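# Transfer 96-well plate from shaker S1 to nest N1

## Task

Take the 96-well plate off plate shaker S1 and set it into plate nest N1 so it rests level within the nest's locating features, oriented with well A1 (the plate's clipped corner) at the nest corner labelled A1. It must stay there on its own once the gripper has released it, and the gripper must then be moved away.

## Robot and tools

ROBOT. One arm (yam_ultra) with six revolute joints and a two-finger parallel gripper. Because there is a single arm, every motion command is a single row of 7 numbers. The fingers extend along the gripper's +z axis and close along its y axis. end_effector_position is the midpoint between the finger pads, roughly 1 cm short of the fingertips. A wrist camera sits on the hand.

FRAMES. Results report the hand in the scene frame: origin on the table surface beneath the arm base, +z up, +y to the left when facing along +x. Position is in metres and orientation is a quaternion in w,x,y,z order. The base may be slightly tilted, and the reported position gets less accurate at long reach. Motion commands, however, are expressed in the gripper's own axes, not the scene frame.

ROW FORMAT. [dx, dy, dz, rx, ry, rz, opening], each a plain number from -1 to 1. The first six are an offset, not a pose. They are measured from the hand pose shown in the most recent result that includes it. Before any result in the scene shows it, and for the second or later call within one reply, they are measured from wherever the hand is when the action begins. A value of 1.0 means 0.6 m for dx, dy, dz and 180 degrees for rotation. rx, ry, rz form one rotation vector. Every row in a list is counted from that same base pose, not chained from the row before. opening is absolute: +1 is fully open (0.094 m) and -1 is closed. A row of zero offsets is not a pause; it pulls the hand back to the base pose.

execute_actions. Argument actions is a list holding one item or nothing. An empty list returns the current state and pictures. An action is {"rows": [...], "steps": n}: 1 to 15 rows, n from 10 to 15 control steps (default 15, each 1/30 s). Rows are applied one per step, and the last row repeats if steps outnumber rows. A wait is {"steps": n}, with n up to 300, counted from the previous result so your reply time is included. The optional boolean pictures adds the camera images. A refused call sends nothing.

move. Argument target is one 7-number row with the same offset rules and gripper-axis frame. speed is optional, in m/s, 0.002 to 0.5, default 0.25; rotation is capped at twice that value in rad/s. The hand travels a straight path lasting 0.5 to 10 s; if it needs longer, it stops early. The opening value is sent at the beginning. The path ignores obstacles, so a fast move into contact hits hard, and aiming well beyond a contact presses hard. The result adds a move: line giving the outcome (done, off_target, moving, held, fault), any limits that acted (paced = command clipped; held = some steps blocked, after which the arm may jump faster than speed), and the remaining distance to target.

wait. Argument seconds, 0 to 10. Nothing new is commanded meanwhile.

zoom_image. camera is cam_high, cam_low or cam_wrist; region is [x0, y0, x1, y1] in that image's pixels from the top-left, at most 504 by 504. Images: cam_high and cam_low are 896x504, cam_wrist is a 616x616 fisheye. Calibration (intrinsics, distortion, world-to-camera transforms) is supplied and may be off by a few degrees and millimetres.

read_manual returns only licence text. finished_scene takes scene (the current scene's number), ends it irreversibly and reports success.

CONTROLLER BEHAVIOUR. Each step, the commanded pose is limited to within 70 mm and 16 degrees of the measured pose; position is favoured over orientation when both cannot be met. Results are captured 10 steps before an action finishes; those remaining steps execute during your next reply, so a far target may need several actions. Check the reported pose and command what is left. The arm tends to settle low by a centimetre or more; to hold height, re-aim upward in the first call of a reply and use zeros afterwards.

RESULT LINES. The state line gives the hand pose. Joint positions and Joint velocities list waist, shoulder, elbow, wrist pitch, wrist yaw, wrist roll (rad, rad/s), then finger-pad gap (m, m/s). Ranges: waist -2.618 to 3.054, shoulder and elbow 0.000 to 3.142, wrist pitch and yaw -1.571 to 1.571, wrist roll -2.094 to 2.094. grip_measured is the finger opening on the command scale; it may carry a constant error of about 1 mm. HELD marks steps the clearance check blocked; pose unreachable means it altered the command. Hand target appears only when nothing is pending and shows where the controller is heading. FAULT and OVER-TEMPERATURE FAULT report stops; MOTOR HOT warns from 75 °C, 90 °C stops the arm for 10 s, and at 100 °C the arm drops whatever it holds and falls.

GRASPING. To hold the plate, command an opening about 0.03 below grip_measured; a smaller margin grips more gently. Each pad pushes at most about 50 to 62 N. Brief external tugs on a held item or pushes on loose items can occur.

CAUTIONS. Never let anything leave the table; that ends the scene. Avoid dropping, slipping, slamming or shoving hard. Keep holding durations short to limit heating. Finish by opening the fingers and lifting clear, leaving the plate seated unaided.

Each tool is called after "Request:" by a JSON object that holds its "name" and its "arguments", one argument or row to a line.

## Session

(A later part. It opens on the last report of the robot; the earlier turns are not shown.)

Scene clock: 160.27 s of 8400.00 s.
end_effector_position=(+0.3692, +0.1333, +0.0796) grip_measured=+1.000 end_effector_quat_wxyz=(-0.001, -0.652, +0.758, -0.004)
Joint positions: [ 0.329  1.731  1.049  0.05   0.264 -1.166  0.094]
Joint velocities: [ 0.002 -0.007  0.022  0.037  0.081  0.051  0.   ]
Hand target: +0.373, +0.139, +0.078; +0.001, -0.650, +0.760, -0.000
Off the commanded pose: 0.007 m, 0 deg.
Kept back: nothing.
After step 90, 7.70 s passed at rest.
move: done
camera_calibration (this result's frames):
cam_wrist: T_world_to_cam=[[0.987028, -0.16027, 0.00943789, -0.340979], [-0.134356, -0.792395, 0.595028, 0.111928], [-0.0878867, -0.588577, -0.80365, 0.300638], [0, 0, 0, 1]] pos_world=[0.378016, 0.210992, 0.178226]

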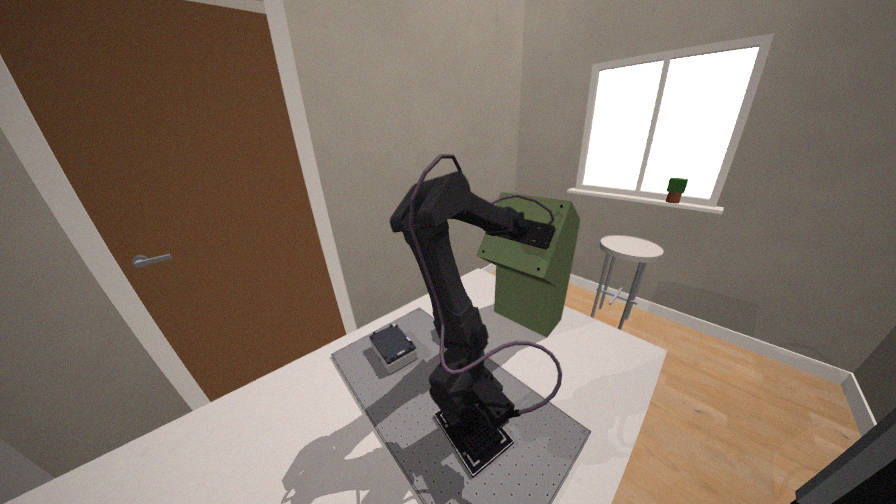

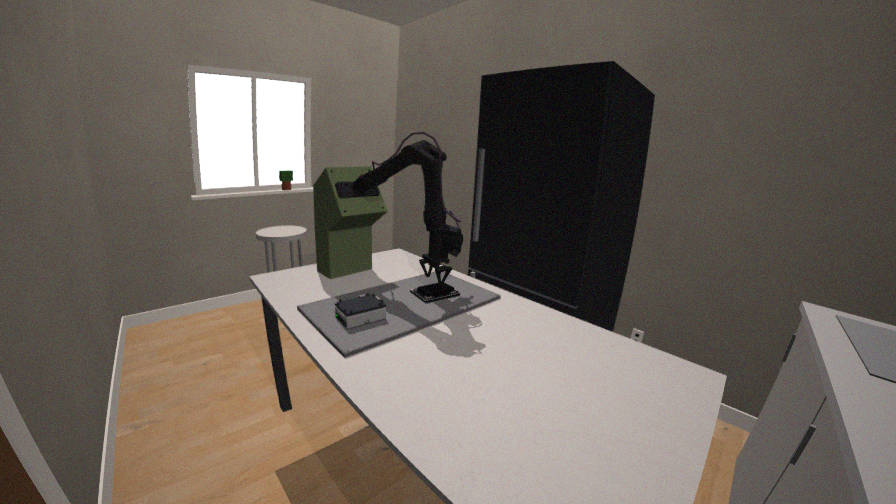

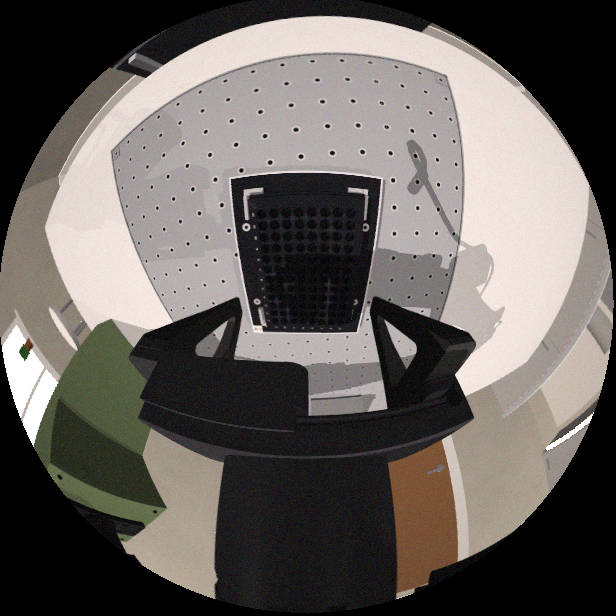

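Request:
{"name": "move", "arguments": {
  "target": [-0.0205,-0.005,0.0427,-0.0007,-0.0047,0.0025,1.0],
  "speed": 0.06
}}

Scene clock: 162.33 s of 8400.00 s.
end_effector_position=(+0.3661, +0.1383, +0.0569) grip_measured=+1.000 end_effector_quat_wxyz=(-0.008, -0.653, +0.757, -0.001)
Joint positions: [ 0.329  1.823  1.109  0.067  0.266 -1.166  0.094]
Joint velocities: [ 0.012 -0.037 -0.002 -0.007  0.007 -0.037  0.   ]
Hand target: +0.374, +0.145, +0.054; +0.004, -0.649, +0.761, +0.002
Off the commanded pose: 0.011 m, 2 deg.
Kept back: nothing.
move: off_target
camera_calibration (this result's frames):
cam_wrist: T_world_to_cam=[[0.987579, -0.157078, -0.00363579, -0.336756], [-0.123347, -0.789426, 0.601326, 0.124171], [-0.0973254, -0.593409, -0.798996, 0.288901], [0, 0, 0, 1]] pos_world=[0.376006, 0.216563, 0.154939]

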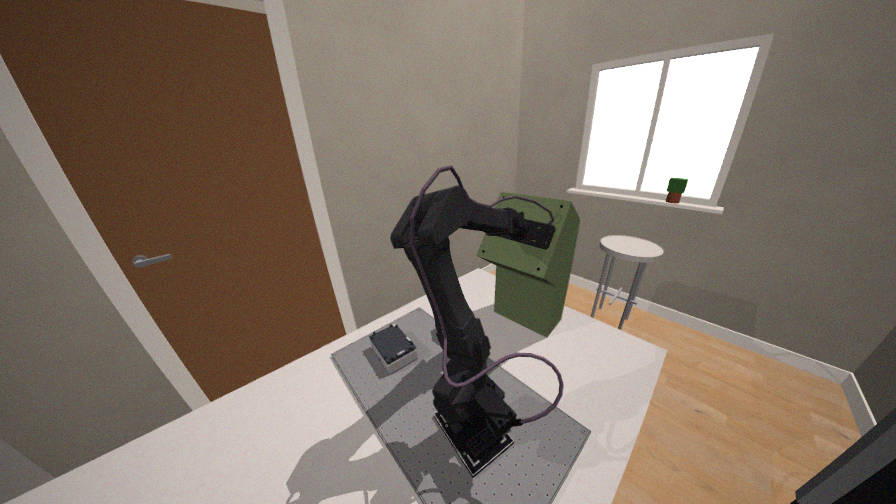

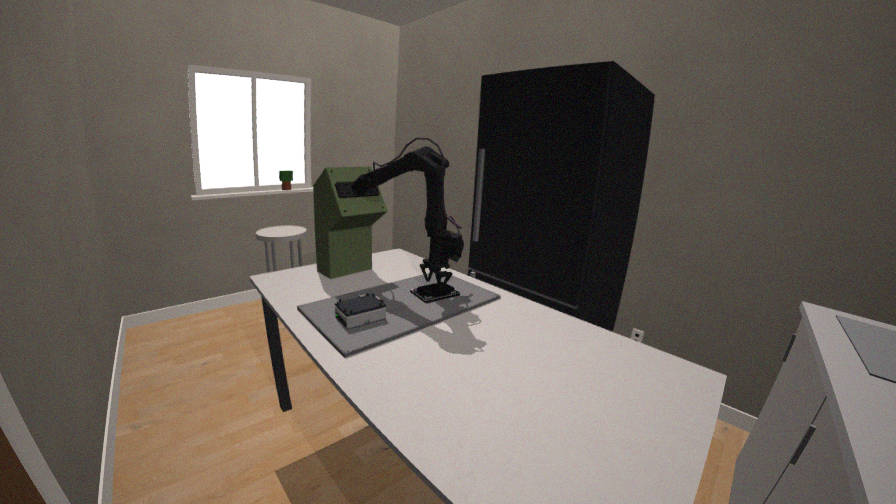

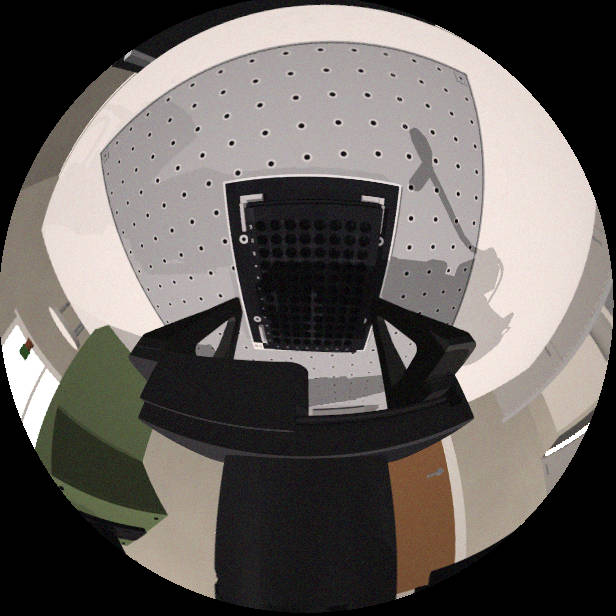

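Request:
{"name": "execute_actions", "arguments": {
  "actions": [
    {"rows": [[-0.0150,-0.0110,0.005,0.0045,-0.0095,0.004,1.0],[-0.0160,-0.0135,0.005,0.0058,-0.0105,0.005,1.0],[-0.0175,-0.0165,0.005,0.0070,-0.0115,0.0059,1.0]], "steps": 13}
  ]
}}

Request:
{"name": "wait", "arguments": {
  "seconds": 0.2
}}

Request:
{"name": "zoom_image", "arguments": {
  "camera": "cam_wrist",
  "region": [200, 160, 410, 370]
}}

Scene clock: 166.63 s of 8400.00 s.
end_effector_position=(+0.3672, +0.1390, +0.0569) grip_measured=+1.000 end_effector_quat_wxyz=(-0.005, -0.653, +0.758, -0.002)
Joint positions: [ 0.329  1.823  1.109  0.072  0.264 -1.165  0.094]
Joint velocities: [-0.022  0.002  0.007  0.051  0.007 -0.066  0.   ]
Steps of this call (steps 1 to 90: nothing new was sent; then 1.20 s passed at rest; steps 91 to 93: the first 3 steps of this action). Readings (end_effector_position):
91: (+0.3663, +0.1385, +0.0569)
92: (+0.3666, +0.1387, +0.0569)
93: the state above

Scene clock: 167.17 s of 8400.00 s.
end_effector_position=(+0.3697, +0.1403, +0.0569) grip_measured=+1.000 end_effector_quat_wxyz=(+0.000, -0.651, +0.759, -0.002)
Joint positions: [ 0.329  1.823  1.109  0.084  0.26  -1.164  0.094]
Joint velocities: [ 0.007  0.007 -0.012  0.007  0.051 -0.007  0.   ]
Hand target: +0.377, +0.147, +0.054; +0.013, -0.646, +0.763, +0.002
Off the commanded pose: 0.011 m, 2 deg.
Kept back: nothing.
Steps of this call (steps 1 to 10: the last 10 steps of your previous action; steps 11 to 16: nothing new was sent). Readings (end_effector_position):
1: (+0.3677, +0.1393, +0.0569)
2: (+0.3682, +0.1395, +0.0569)
4: (+0.3688, +0.1398, +0.0569)
8: (+0.3694, +0.1401, +0.0569)
16: the state above
camera_calibration (this result's frames):
cam_wrist: T_world_to_cam=[[0.986611, -0.162841, 0.00907174, -0.339655], [-0.136527, -0.79419, 0.592134, 0.132251], [-0.0892191, -0.585444, -0.805789, 0.286666], [0, 0, 0, 1]] pos_world=[0.37874, 0.21755, 0.155764]

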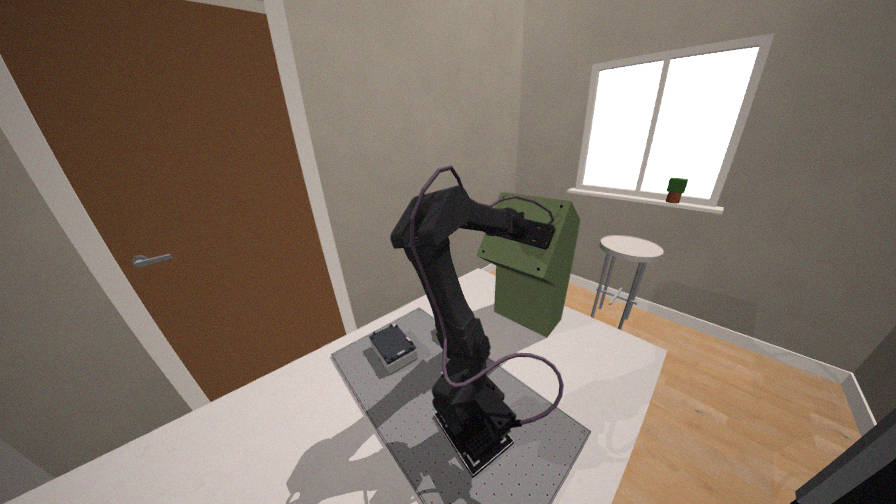

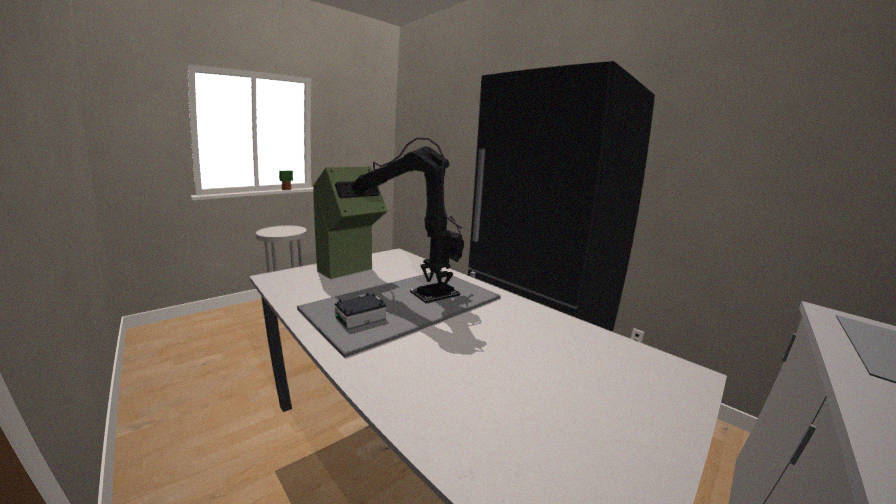

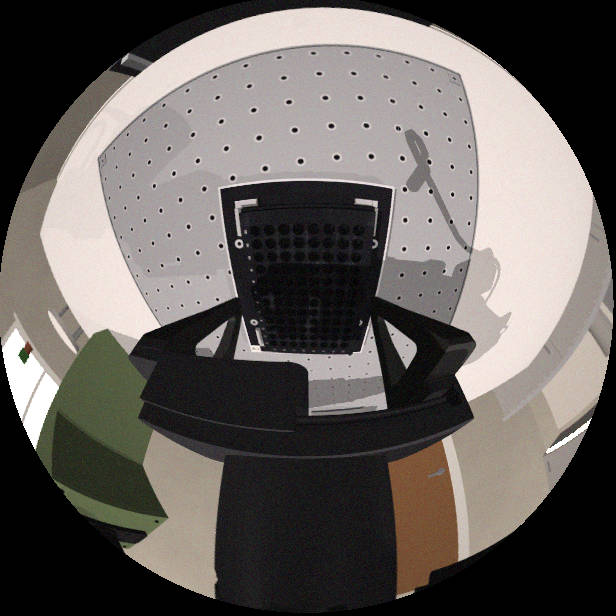

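Region (200, 160, 410, 370) of cam_wrist's 616x616 image, scaled by 2.400, with more detail than that image has.

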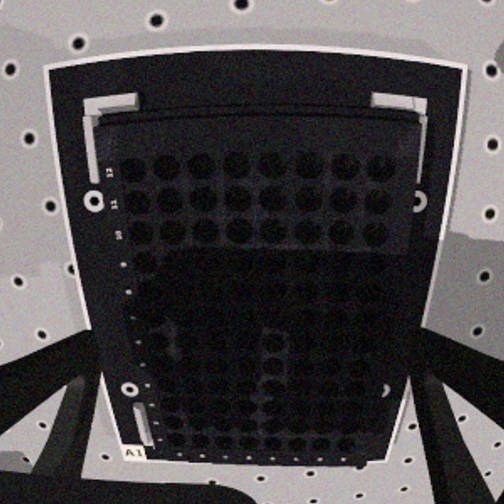

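Request:
{"name": "execute_actions", "arguments": {
  "actions": [
    {"rows": [[-0.0130,-0.0140,0.0142,0.0013,-0.0072,0.0028,1.0]], "steps": 14}
  ]
}}

Request:
{"name": "execute_actions", "arguments": {
  "actions": [
    {"steps": 16}
  ],
  "pictures": true
}}

Request:
{"name": "zoom_image", "arguments": {
  "camera": "cam_wrist",
  "region": [200, 160, 410, 370]
}}

Scene clock: 169.67 s of 8400.00 s.
end_effector_position=(+0.3727, +0.1427, +0.0529) grip_measured=+1.000 end_effector_quat_wxyz=(+0.002, -0.651, +0.759, -0.002)
Joint positions: [ 0.329  1.84   1.13   0.083  0.257 -1.164  0.094]
Joint velocities: [-0.017  0.081  0.1    0.051 -0.037  0.051  0.   ]
Steps of this call (steps 1 to 71: nothing new was sent; steps 72 to 75: the first 4 steps of this action). Readings (end_effector_position):
72: (+0.3700, +0.1406, +0.0564)
73: (+0.3710, +0.1414, +0.0552)
75: the state above

Scene clock: 170.20 s of 8400.00 s.
end_effector_position=(+0.3724, +0.1434, +0.0517) grip_measured=+1.000 end_effector_quat_wxyz=(+0.002, -0.651, +0.759, -0.000)
Joint positions: [ 0.329  1.845  1.134  0.083  0.255 -1.164  0.094]
Joint velocities: [ 0.007 -0.002 -0.012  0.007 -0.022 -0.081  0.   ]
Hand target: +0.379, +0.146, +0.049; +0.010, -0.648, +0.762, +0.003
Off the commanded pose: 0.008 m, 1 deg.
Kept back: nothing.
Steps of this call (steps 1 to 10: the last 10 steps of your previous action; steps 11 to 16: nothing new was sent). Readings (end_effector_position):
1: (+0.3730, +0.1431, +0.0523)
2: (+0.3728, +0.1432, +0.0519)
4: (+0.3724, +0.1432, +0.0517)
8: (+0.3724, +0.1434, +0.0517)
16: the state above
camera_calibration (this result's frames):
cam_wrist: T_world_to_cam=[[0.986531, -0.163349, 0.00859251, -0.341596], [-0.137159, -0.79745, 0.587589, 0.139035], [-0.0891298, -0.580853, -0.809114, 0.284031], [0, 0, 0, 1]] pos_world=[0.38138, 0.220055, 0.151053]

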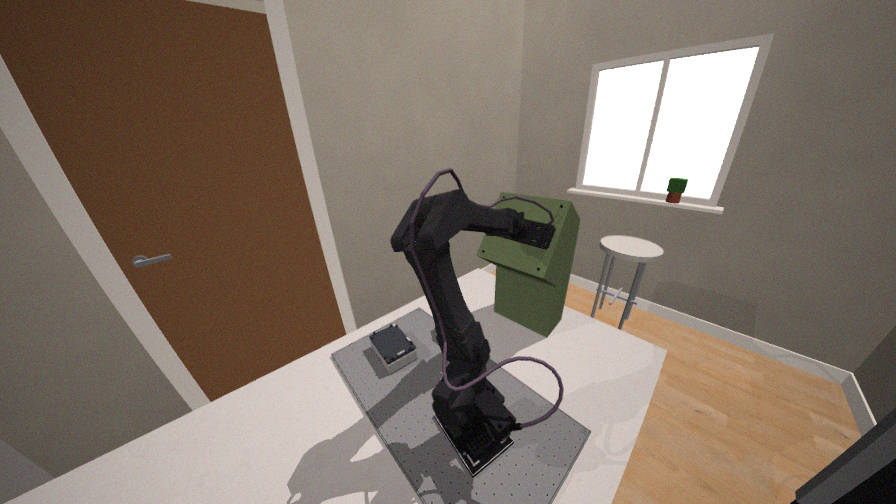

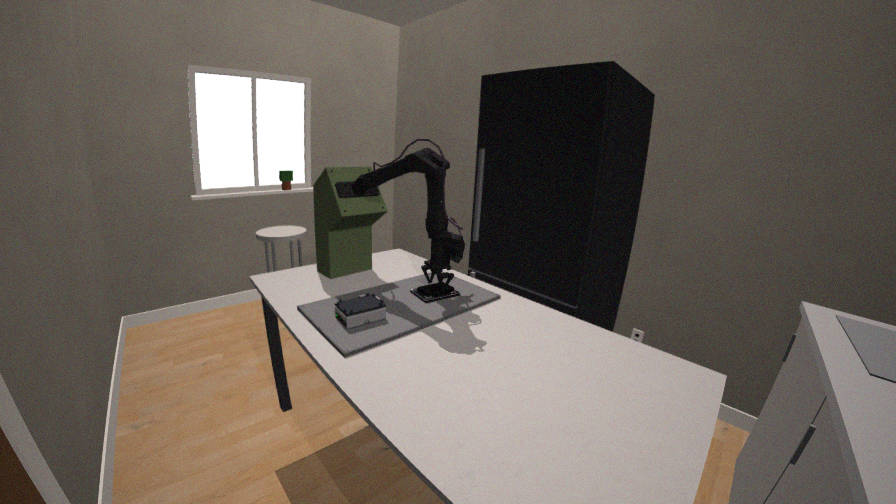

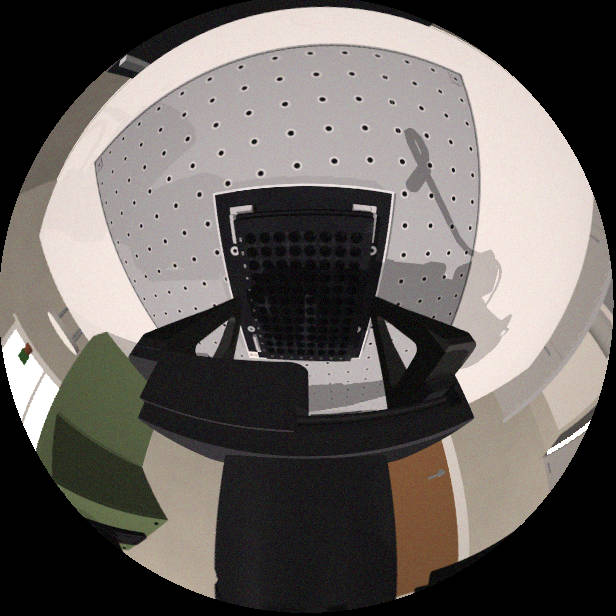

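Region (200, 160, 410, 370) of cam_wrist's 616x616 image, scaled by 2.400, with more detail than that image has.

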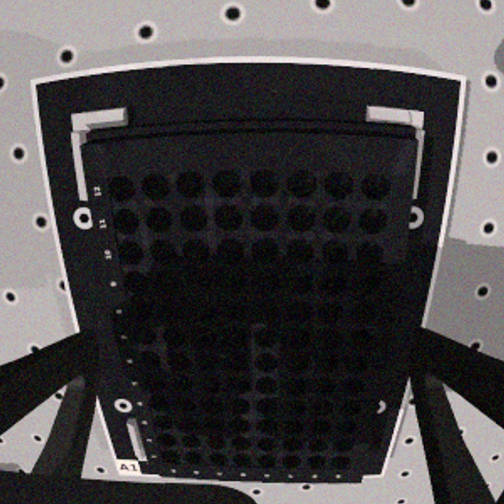

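Request:
{"name": "execute_actions", "arguments": {
  "actions": [
    {"rows": [[-0.0075,-0.0081,0.0197,0.0027,-0.00635,0.0028,1.0]], "steps": 14}
  ]
}}

Request:
{"name": "execute_actions", "arguments": {
  "actions": [
    {"steps": 16}
  ],
  "pictures": true
}}

Request:
{"name": "zoom_image", "arguments": {
  "camera": "cam_wrist",
  "region": [200, 160, 410, 370]
}}

Scene clock: 173.10 s of 8400.00 s.
end_effector_position=(+0.3718, +0.1436, +0.0460) grip_measured=+1.000 end_effector_quat_wxyz=(+0.003, -0.650, +0.760, -0.001)
Joint positions: [ 0.326  1.866  1.143  0.097  0.252 -1.164  0.094]
Joint velocities: [-0.017  0.139  0.032  0.007  0.022  0.051  0.   ]
Steps of this call (steps 1 to 83: nothing new was sent; steps 84 to 87: the first 4 steps of this action). Readings (end_effector_position):
84: (+0.3721, +0.1434, +0.0510)
85: (+0.3725, +0.1439, +0.0496)
87: the state above

Scene clock: 173.63 s of 8400.00 s.
end_effector_position=(+0.3683, +0.1429, +0.0425) grip_measured=+1.000 end_effector_quat_wxyz=(+0.000, -0.650, +0.760, +0.001)
Joint positions: [ 0.324  1.877  1.144  0.1    0.251 -1.164  0.094]
Joint velocities: [-0.012 -0.007 -0.002 -0.037 -0.007  0.022  0.   ]
Hand target: +0.378, +0.147, +0.040; +0.013, -0.648, +0.762, +0.003
Off the commanded pose: 0.011 m, 2 deg.
Kept back: nothing.
Steps of this call (steps 1 to 10: the last 10 steps of your previous action; steps 11 to 16: nothing new was sent). Readings (end_effector_position):
1: (+0.3706, +0.1433, +0.0445)
2: (+0.3694, +0.1431, +0.0437)
4: (+0.3680, +0.1426, +0.0426)
8: (+0.3683, +0.1428, +0.0425)
16: the state above
camera_calibration (this result's frames):
cam_wrist: T_world_to_cam=[[0.986304, -0.164902, 0.00329914, -0.337064], [-0.13518, -0.796749, 0.588997, 0.142626], [-0.0944984, -0.581376, -0.808129, 0.277974], [0, 0, 0, 1]] pos_world=[0.377996, 0.219661, 0.141744]

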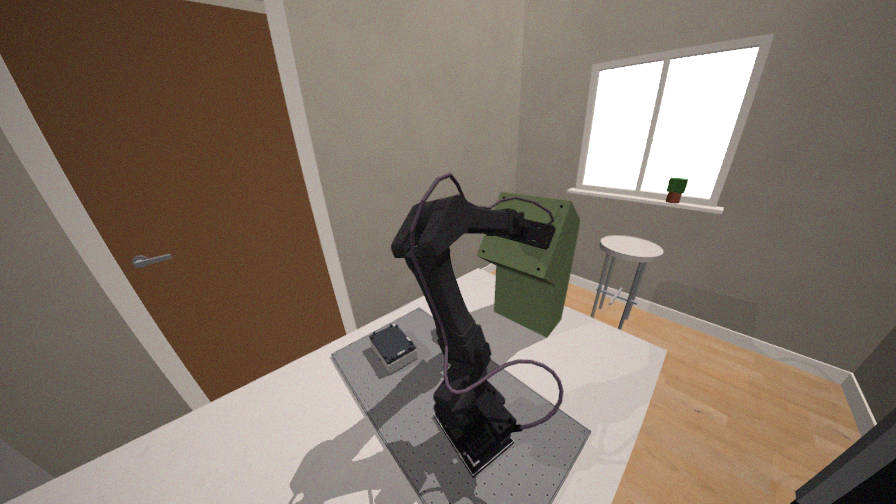

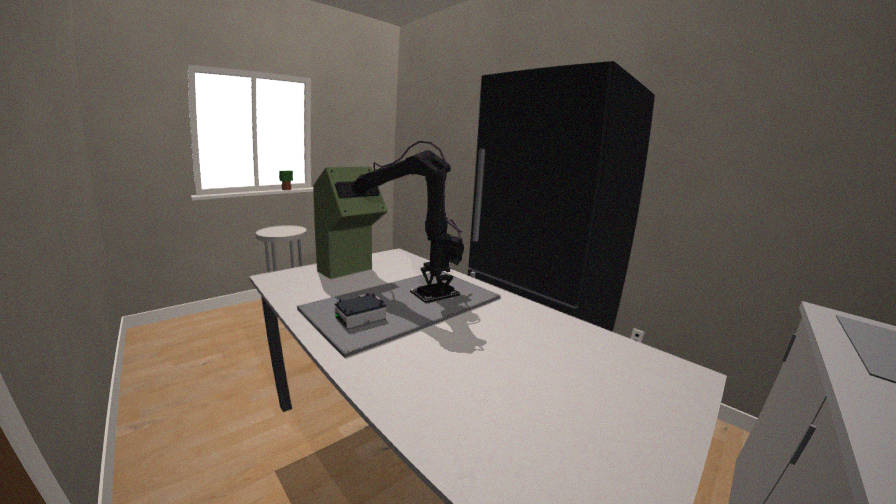

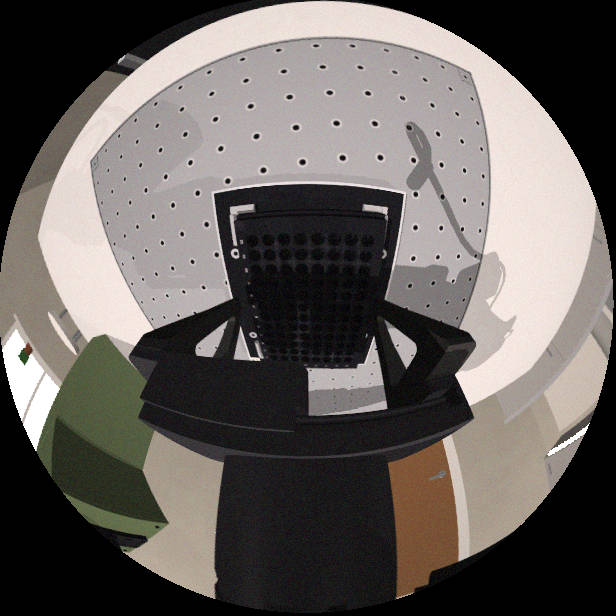

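Region (200, 160, 410, 370) of cam_wrist's 616x616 image, scaled by 2.400, with more detail than that image has.

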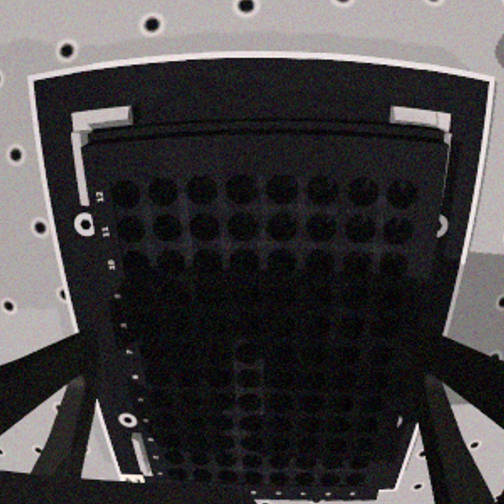

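Request:
{"name": "execute_actions", "arguments": {
  "actions": [
    {"rows": [[-0.0091,-0.0139,0.0048,0.0069,-0.0057,0.0017,1.0]], "steps": 13}
  ]
}}

Request:
{"name": "execute_actions", "arguments": {
  "actions": [
    {"steps": 16}
  ],
  "pictures": true
}}

Request:
{"name": "zoom_image", "arguments": {
  "camera": "cam_wrist",
  "region": [200, 160, 410, 370]
}}

Scene clock: 175.33 s of 8400.00 s.
end_effector_position=(+0.3696, +0.1432, +0.0425) grip_measured=+1.000 end_effector_quat_wxyz=(+0.002, -0.650, +0.760, -0.000)
Joint positions: [ 0.324  1.877  1.144  0.106  0.251 -1.164  0.094]
Joint velocities: [-0.027 -0.002  0.002 -0.007 -0.007 -0.037  0.   ]
Steps of this call (steps 1 to 48: nothing new was sent; steps 49 to 51: the first 3 steps of this action). Readings (end_effector_position):
49: (+0.3687, +0.1430, +0.0425)
50: (+0.3691, +0.1431, +0.0425)
51: the state above

Scene clock: 175.87 s of 8400.00 s.
end_effector_position=(+0.3715, +0.1437, +0.0426) grip_measured=+1.000 end_effector_quat_wxyz=(+0.006, -0.649, +0.761, -0.002)
Joint positions: [ 0.324  1.877  1.144  0.114  0.251 -1.164  0.094]
Joint velocities: [-0.007 -0.022  0.022  0.051 -0.066  0.007  0.   ]
Hand target: +0.377, +0.147, +0.040; +0.014, -0.648, +0.761, -0.002
Off the commanded pose: 0.007 m, 1 deg.
Kept back: nothing.
Steps of this call (steps 1 to 10: the last 10 steps of your previous action; steps 11 to 16: nothing new was sent). Readings (end_effector_position):
1: (+0.3701, +0.1433, +0.0425)
2: (+0.3704, +0.1434, +0.0425)
4: (+0.3709, +0.1435, +0.0425)
8: (+0.3713, +0.1436, +0.0426)
16: the state above
camera_calibration (this result's frames):
cam_wrist: T_world_to_cam=[[0.985634, -0.168221, 0.0151091, -0.339809], [-0.145189, -0.79817, 0.584676, 0.147788], [-0.086295, -0.57847, -0.811126, 0.275413], [0, 0, 0, 1]] pos_world=[0.380151, 0.220115, 0.142121]

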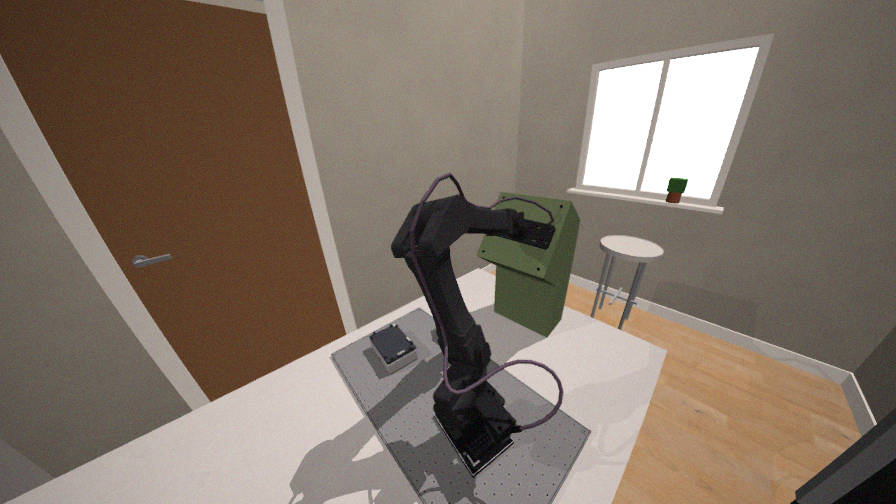

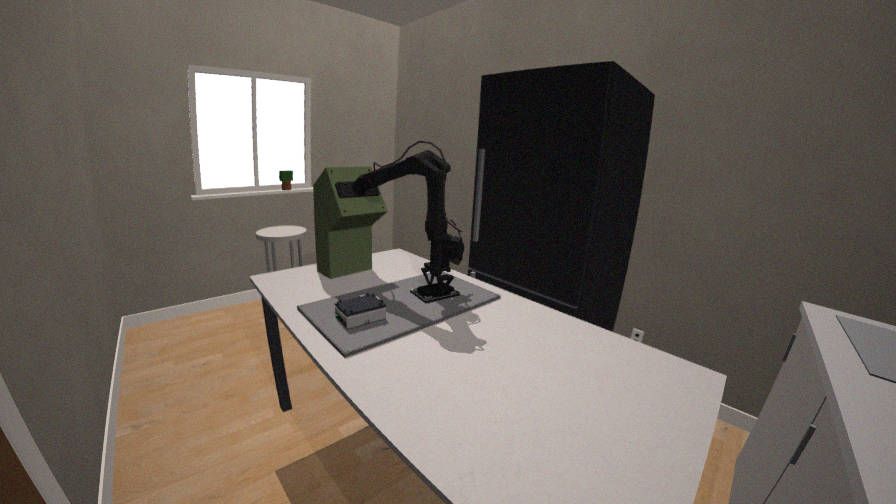

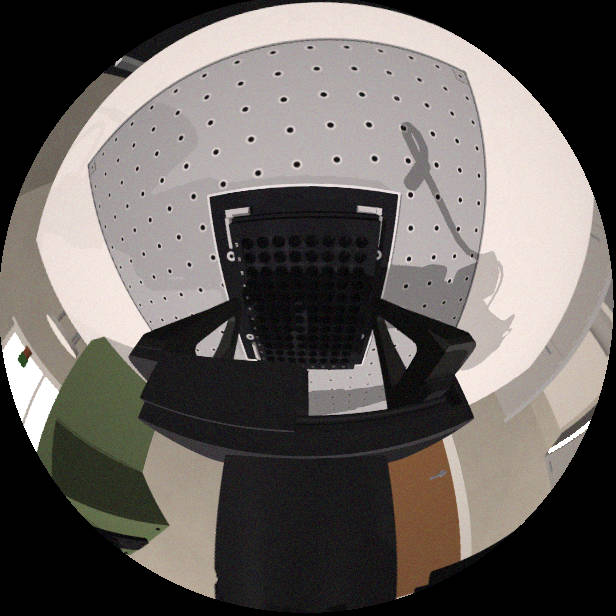

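Region (200, 160, 410, 370) of cam_wrist's 616x616 image, scaled by 2.400, with more detail than that image has.

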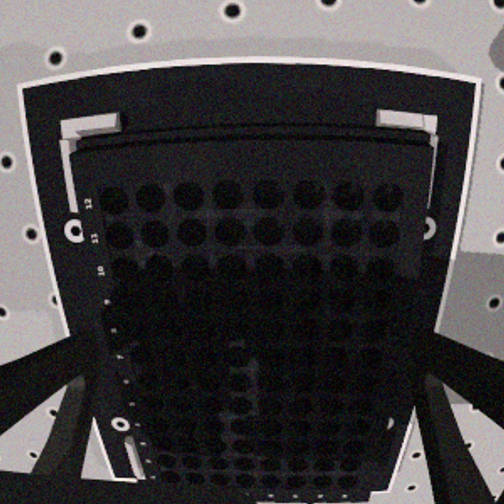

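Request:
{"name": "zoom_image", "arguments": {
  "camera": "cam_wrist",
  "region": [215, 190, 395, 260]
}}

Region (215, 190, 395, 260) of cam_wrist's 616x616 image, scaled by 2.800, with more detail than that image has.

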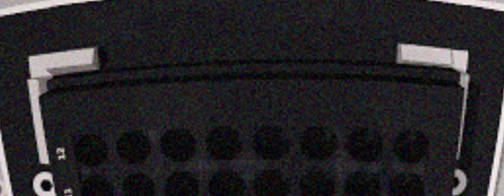

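Request:
{"name": "execute_actions", "arguments": {
  "actions": [
    {"rows": [[-0.0063,-0.0080,0.0048,0.0020,-0.0040,0.001,0.90],[-0.0063,-0.0080,0.0048,0.0020,-0.0040,0.001,0.84],[-0.0063,-0.0080,0.0048,0.0020,-0.0040,0.001,0.80],[-0.0063,-0.0080,0.0048,0.0020,-0.0040,0.001,0.78],[-0.0063,-0.0080,0.0048,0.0020,-0.0040,0.001,0.77],[-0.0063,-0.0080,0.0048,0.0020,-0.0040,0.001,0.76],[-0.0063,-0.0080,0.0048,0.0020,-0.0040,0.001,0.755],[-0.0063,-0.0080,0.0048,0.0020,-0.0040,0.001,0.75],[-0.0063,-0.0080,0.0048,0.0020,-0.0040,0.001,0.745],[-0.0063,-0.0080,0.0048,0.0020,-0.0040,0.001,0.74],[-0.0063,-0.0080,0.0048,0.0020,-0.0040,0.001,0.735],[-0.0063,-0.0080,0.0048,0.0020,-0.0040,0.001,0.73],[-0.0063,-0.0080,0.0048,0.0020,-0.0040,0.001,0.72],[-0.0063,-0.0080,0.0048,0.0020,-0.0040,0.001,0.71],[-0.0063,-0.0080,0.0048,0.0020,-0.0040,0.001,0.70]], "steps": 15}
  ]
}}

Request:
{"name": "wait", "arguments": {
  "seconds": 0.3
}}

Request:
{"name": "zoom_image", "arguments": {
  "camera": "cam_wrist",
  "region": [215, 190, 395, 260]
}}

Scene clock: 178.67 s of 8400.00 s.
end_effector_position=(+0.3716, +0.1437, +0.0426) grip_measured=+0.780 end_effector_quat_wxyz=(+0.006, -0.649, +0.761, -0.002)
Joint positions: [ 0.324  1.877  1.144  0.114  0.251 -1.164  0.084]
Joint velocities: [-0.007 -0.007  0.002 -0.007 -0.051 -0.007 -0.012]
Steps of this call (steps 1 to 79: nothing new was sent; steps 80 to 84: the first 5 steps of this action). Readings (end_effector_position):
80: (+0.3716, +0.1437, +0.0426)
81: (+0.3716, +0.1437, +0.0426)
83: (+0.3716, +0.1437, +0.0426)
84: the state above

Scene clock: 179.30 s of 8400.00 s.
end_effector_position=(+0.3716, +0.1437, +0.0426) grip_measured=+0.721 end_effector_quat_wxyz=(+0.006, -0.649, +0.761, -0.002)
Joint positions: [ 0.324  1.877  1.144  0.114  0.251 -1.164  0.081]
Joint velocities: [-0.002  0.007 -0.007  0.037 -0.051 -0.007 -0.001]
Hand target: +0.377, +0.147, +0.040; +0.013, -0.648, +0.762, -0.000
Off the commanded pose: 0.007 m, 1 deg.
Kept back: nothing.
Steps of this call (steps 1 to 10: the last 10 steps of your previous action; steps 11 to 19: nothing new was sent). Readings (end_effector_position):
1: (+0.3716, +0.1437, +0.0426)
2: (+0.3716, +0.1437, +0.0426)
4: (+0.3716, +0.1437, +0.0426)
8: (+0.3716, +0.1437, +0.0426)
19: the state above
camera_calibration (this result's frames):
cam_wrist: T_world_to_cam=[[0.985612, -0.168316, 0.0154463, -0.339886], [-0.145474, -0.798209, 0.58455, 0.147936], [-0.08606, -0.578387, -0.81121, 0.275339], [0, 0, 0, 1]] pos_world=[0.380212, 0.220128, 0.142132]

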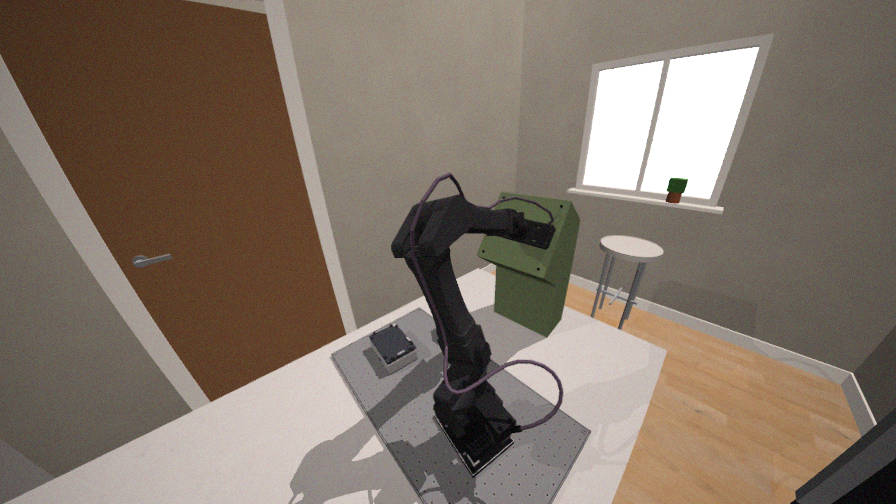

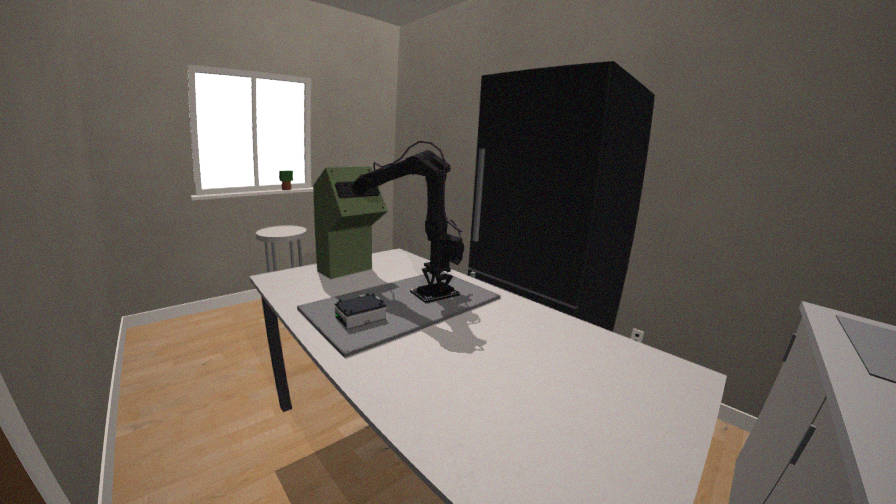

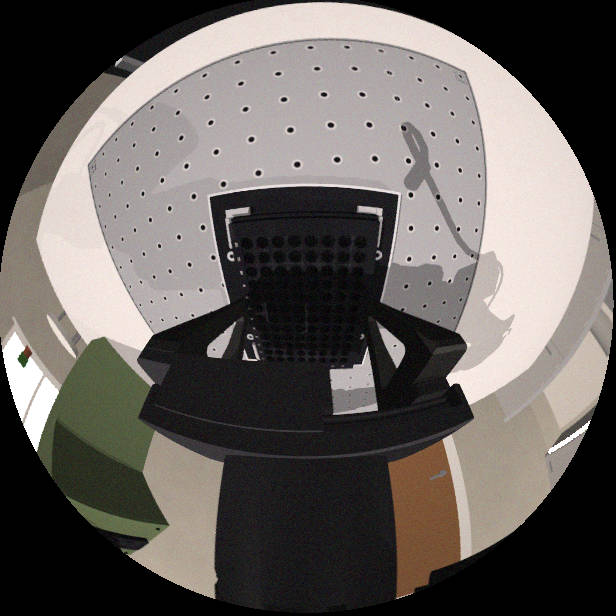

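Region (215, 190, 395, 260) of cam_wrist's 616x616 image, scaled by 2.800, with more detail than that image has.

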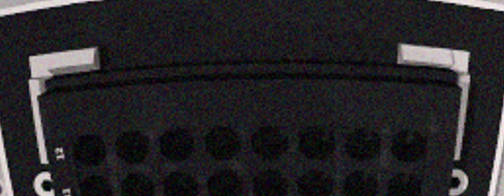

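Request:
{"name": "zoom_image", "arguments": {
  "camera": "cam_wrist",
  "region": [200, 160, 410, 370]
}}

Region (200, 160, 410, 370) of cam_wrist's 616x616 image, scaled by 2.400, with more detail than that image has.

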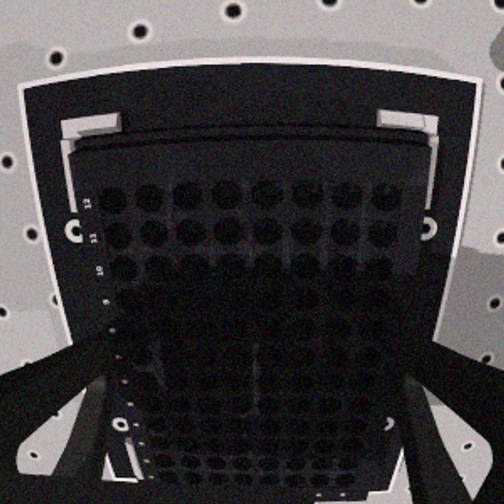

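Request:
{"name": "execute_actions", "arguments": {
  "actions": [
    {"rows": [[-0.0063,-0.0080,0.0048,0.0020,-0.0040,0.001,0.715],[-0.0063,-0.0080,0.0048,0.0020,-0.0040,0.001,0.725],[-0.0063,-0.0080,0.0048,0.0020,-0.0040,0.001,0.73],[-0.0063,-0.0080,0.0048,0.0020,-0.0040,0.001,0.735],[-0.0063,-0.0080,0.0048,0.0020,-0.0040,0.001,0.74],[-0.0063,-0.0080,0.0048,0.0020,-0.0040,0.001,0.75],[-0.0063,-0.0080,0.0048,0.0020,-0.0040,0.001,0.76],[-0.0063,-0.0080,0.0048,0.0020,-0.0040,0.001,0.78],[-0.0063,-0.0080,0.0048,0.0020,-0.0040,0.001,0.82],[-0.0063,-0.0080,0.0048,0.0020,-0.0040,0.001,0.88],[-0.0063,-0.0080,0.0048,0.0020,-0.0040,0.001,0.95],[-0.0063,-0.0080,0.0048,0.0020,-0.0040,0.001,1.0]], "steps": 13}
  ]
}}

Request:
{"name": "wait", "arguments": {
  "seconds": 0.2
}}

Request:
{"name": "zoom_image", "arguments": {
  "camera": "cam_wrist",
  "region": [200, 160, 410, 370]
}}

Scene clock: 180.63 s of 8400.00 s.
end_effector_position=(+0.3716, +0.1437, +0.0426) grip_measured=+0.737 end_effector_quat_wxyz=(+0.006, -0.649, +0.761, -0.002)
Joint positions: [ 0.324  1.877  1.144  0.114  0.251 -1.164  0.082]
Joint velocities: [-0.007 -0.002 -0.012 -0.037 -0.022 -0.037  0.004]
Steps of this call (steps 1 to 37: nothing new was sent; steps 38 to 40: the first 3 steps of this action). Readings (end_effector_position):
38: (+0.3716, +0.1437, +0.0426)
39: (+0.3716, +0.1437, +0.0426)
40: the state above

Scene clock: 181.17 s of 8400.00 s.
end_effector_position=(+0.3716, +0.1437, +0.0426) grip_measured=+1.000 end_effector_quat_wxyz=(+0.006, -0.649, +0.761, -0.002)
Joint positions: [ 0.324  1.877  1.144  0.114  0.251 -1.164  0.094]
Joint velocities: [ 0.002  0.007 -0.012 -0.037 -0.037 -0.037  0.   ]
Hand target: +0.377, +0.147, +0.040; +0.013, -0.648, +0.762, -0.000
Off the commanded pose: 0.007 m, 1 deg.
Kept back: nothing.
Steps of this call (steps 1 to 10: the last 10 steps of your previous action; steps 11 to 16: nothing new was sent). Readings (end_effector_position):
1: (+0.3716, +0.1437, +0.0426)
2: (+0.3716, +0.1437, +0.0426)
4: (+0.3716, +0.1437, +0.0426)
8: (+0.3716, +0.1437, +0.0426)
16: the state above
camera_calibration (this result's frames):
cam_wrist: T_world_to_cam=[[0.985612, -0.168316, 0.0154463, -0.339886], [-0.145474, -0.798209, 0.58455, 0.147936], [-0.08606, -0.578387, -0.81121, 0.275339], [0, 0, 0, 1]] pos_world=[0.380212, 0.220128, 0.142132]

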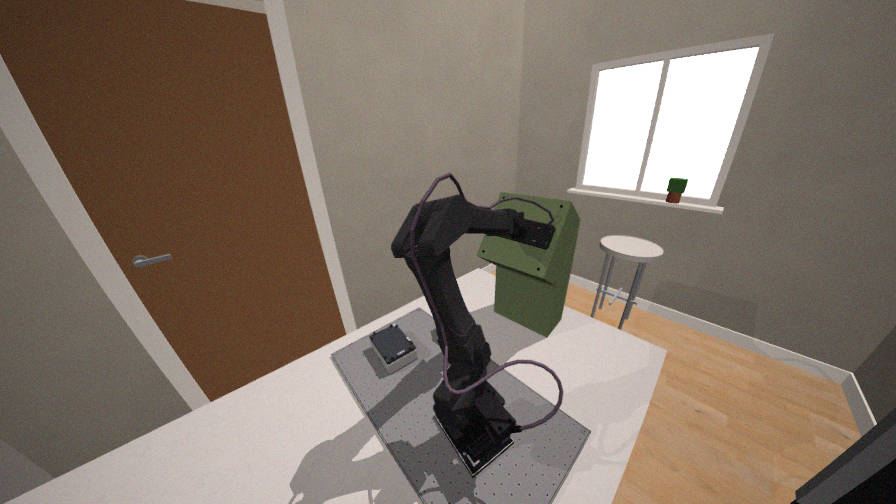

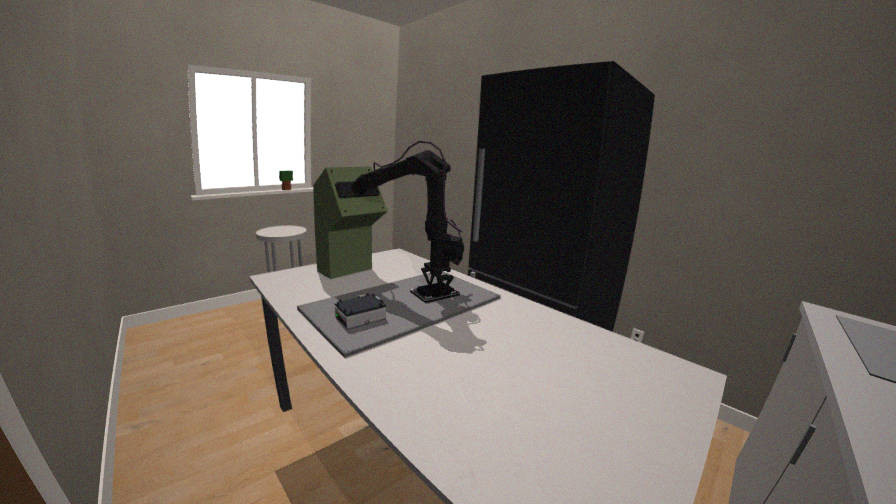

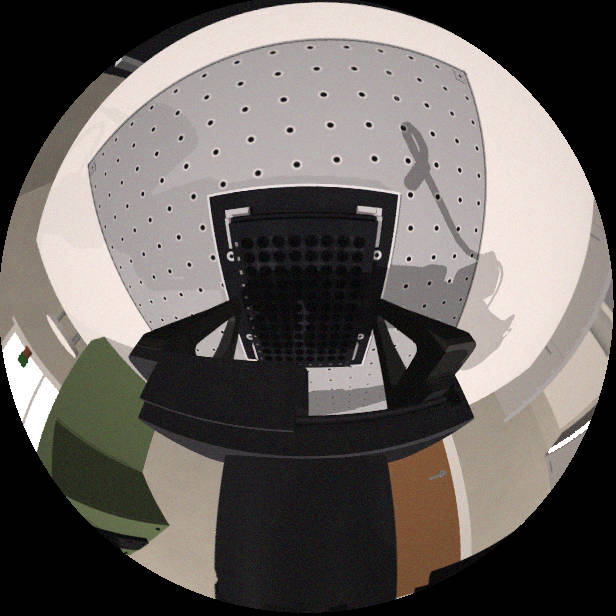

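Region (200, 160, 410, 370) of cam_wrist's 616x616 image, scaled by 2.400, with more detail than that image has.

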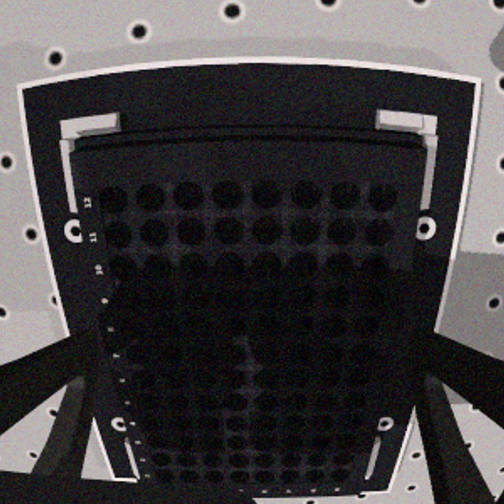

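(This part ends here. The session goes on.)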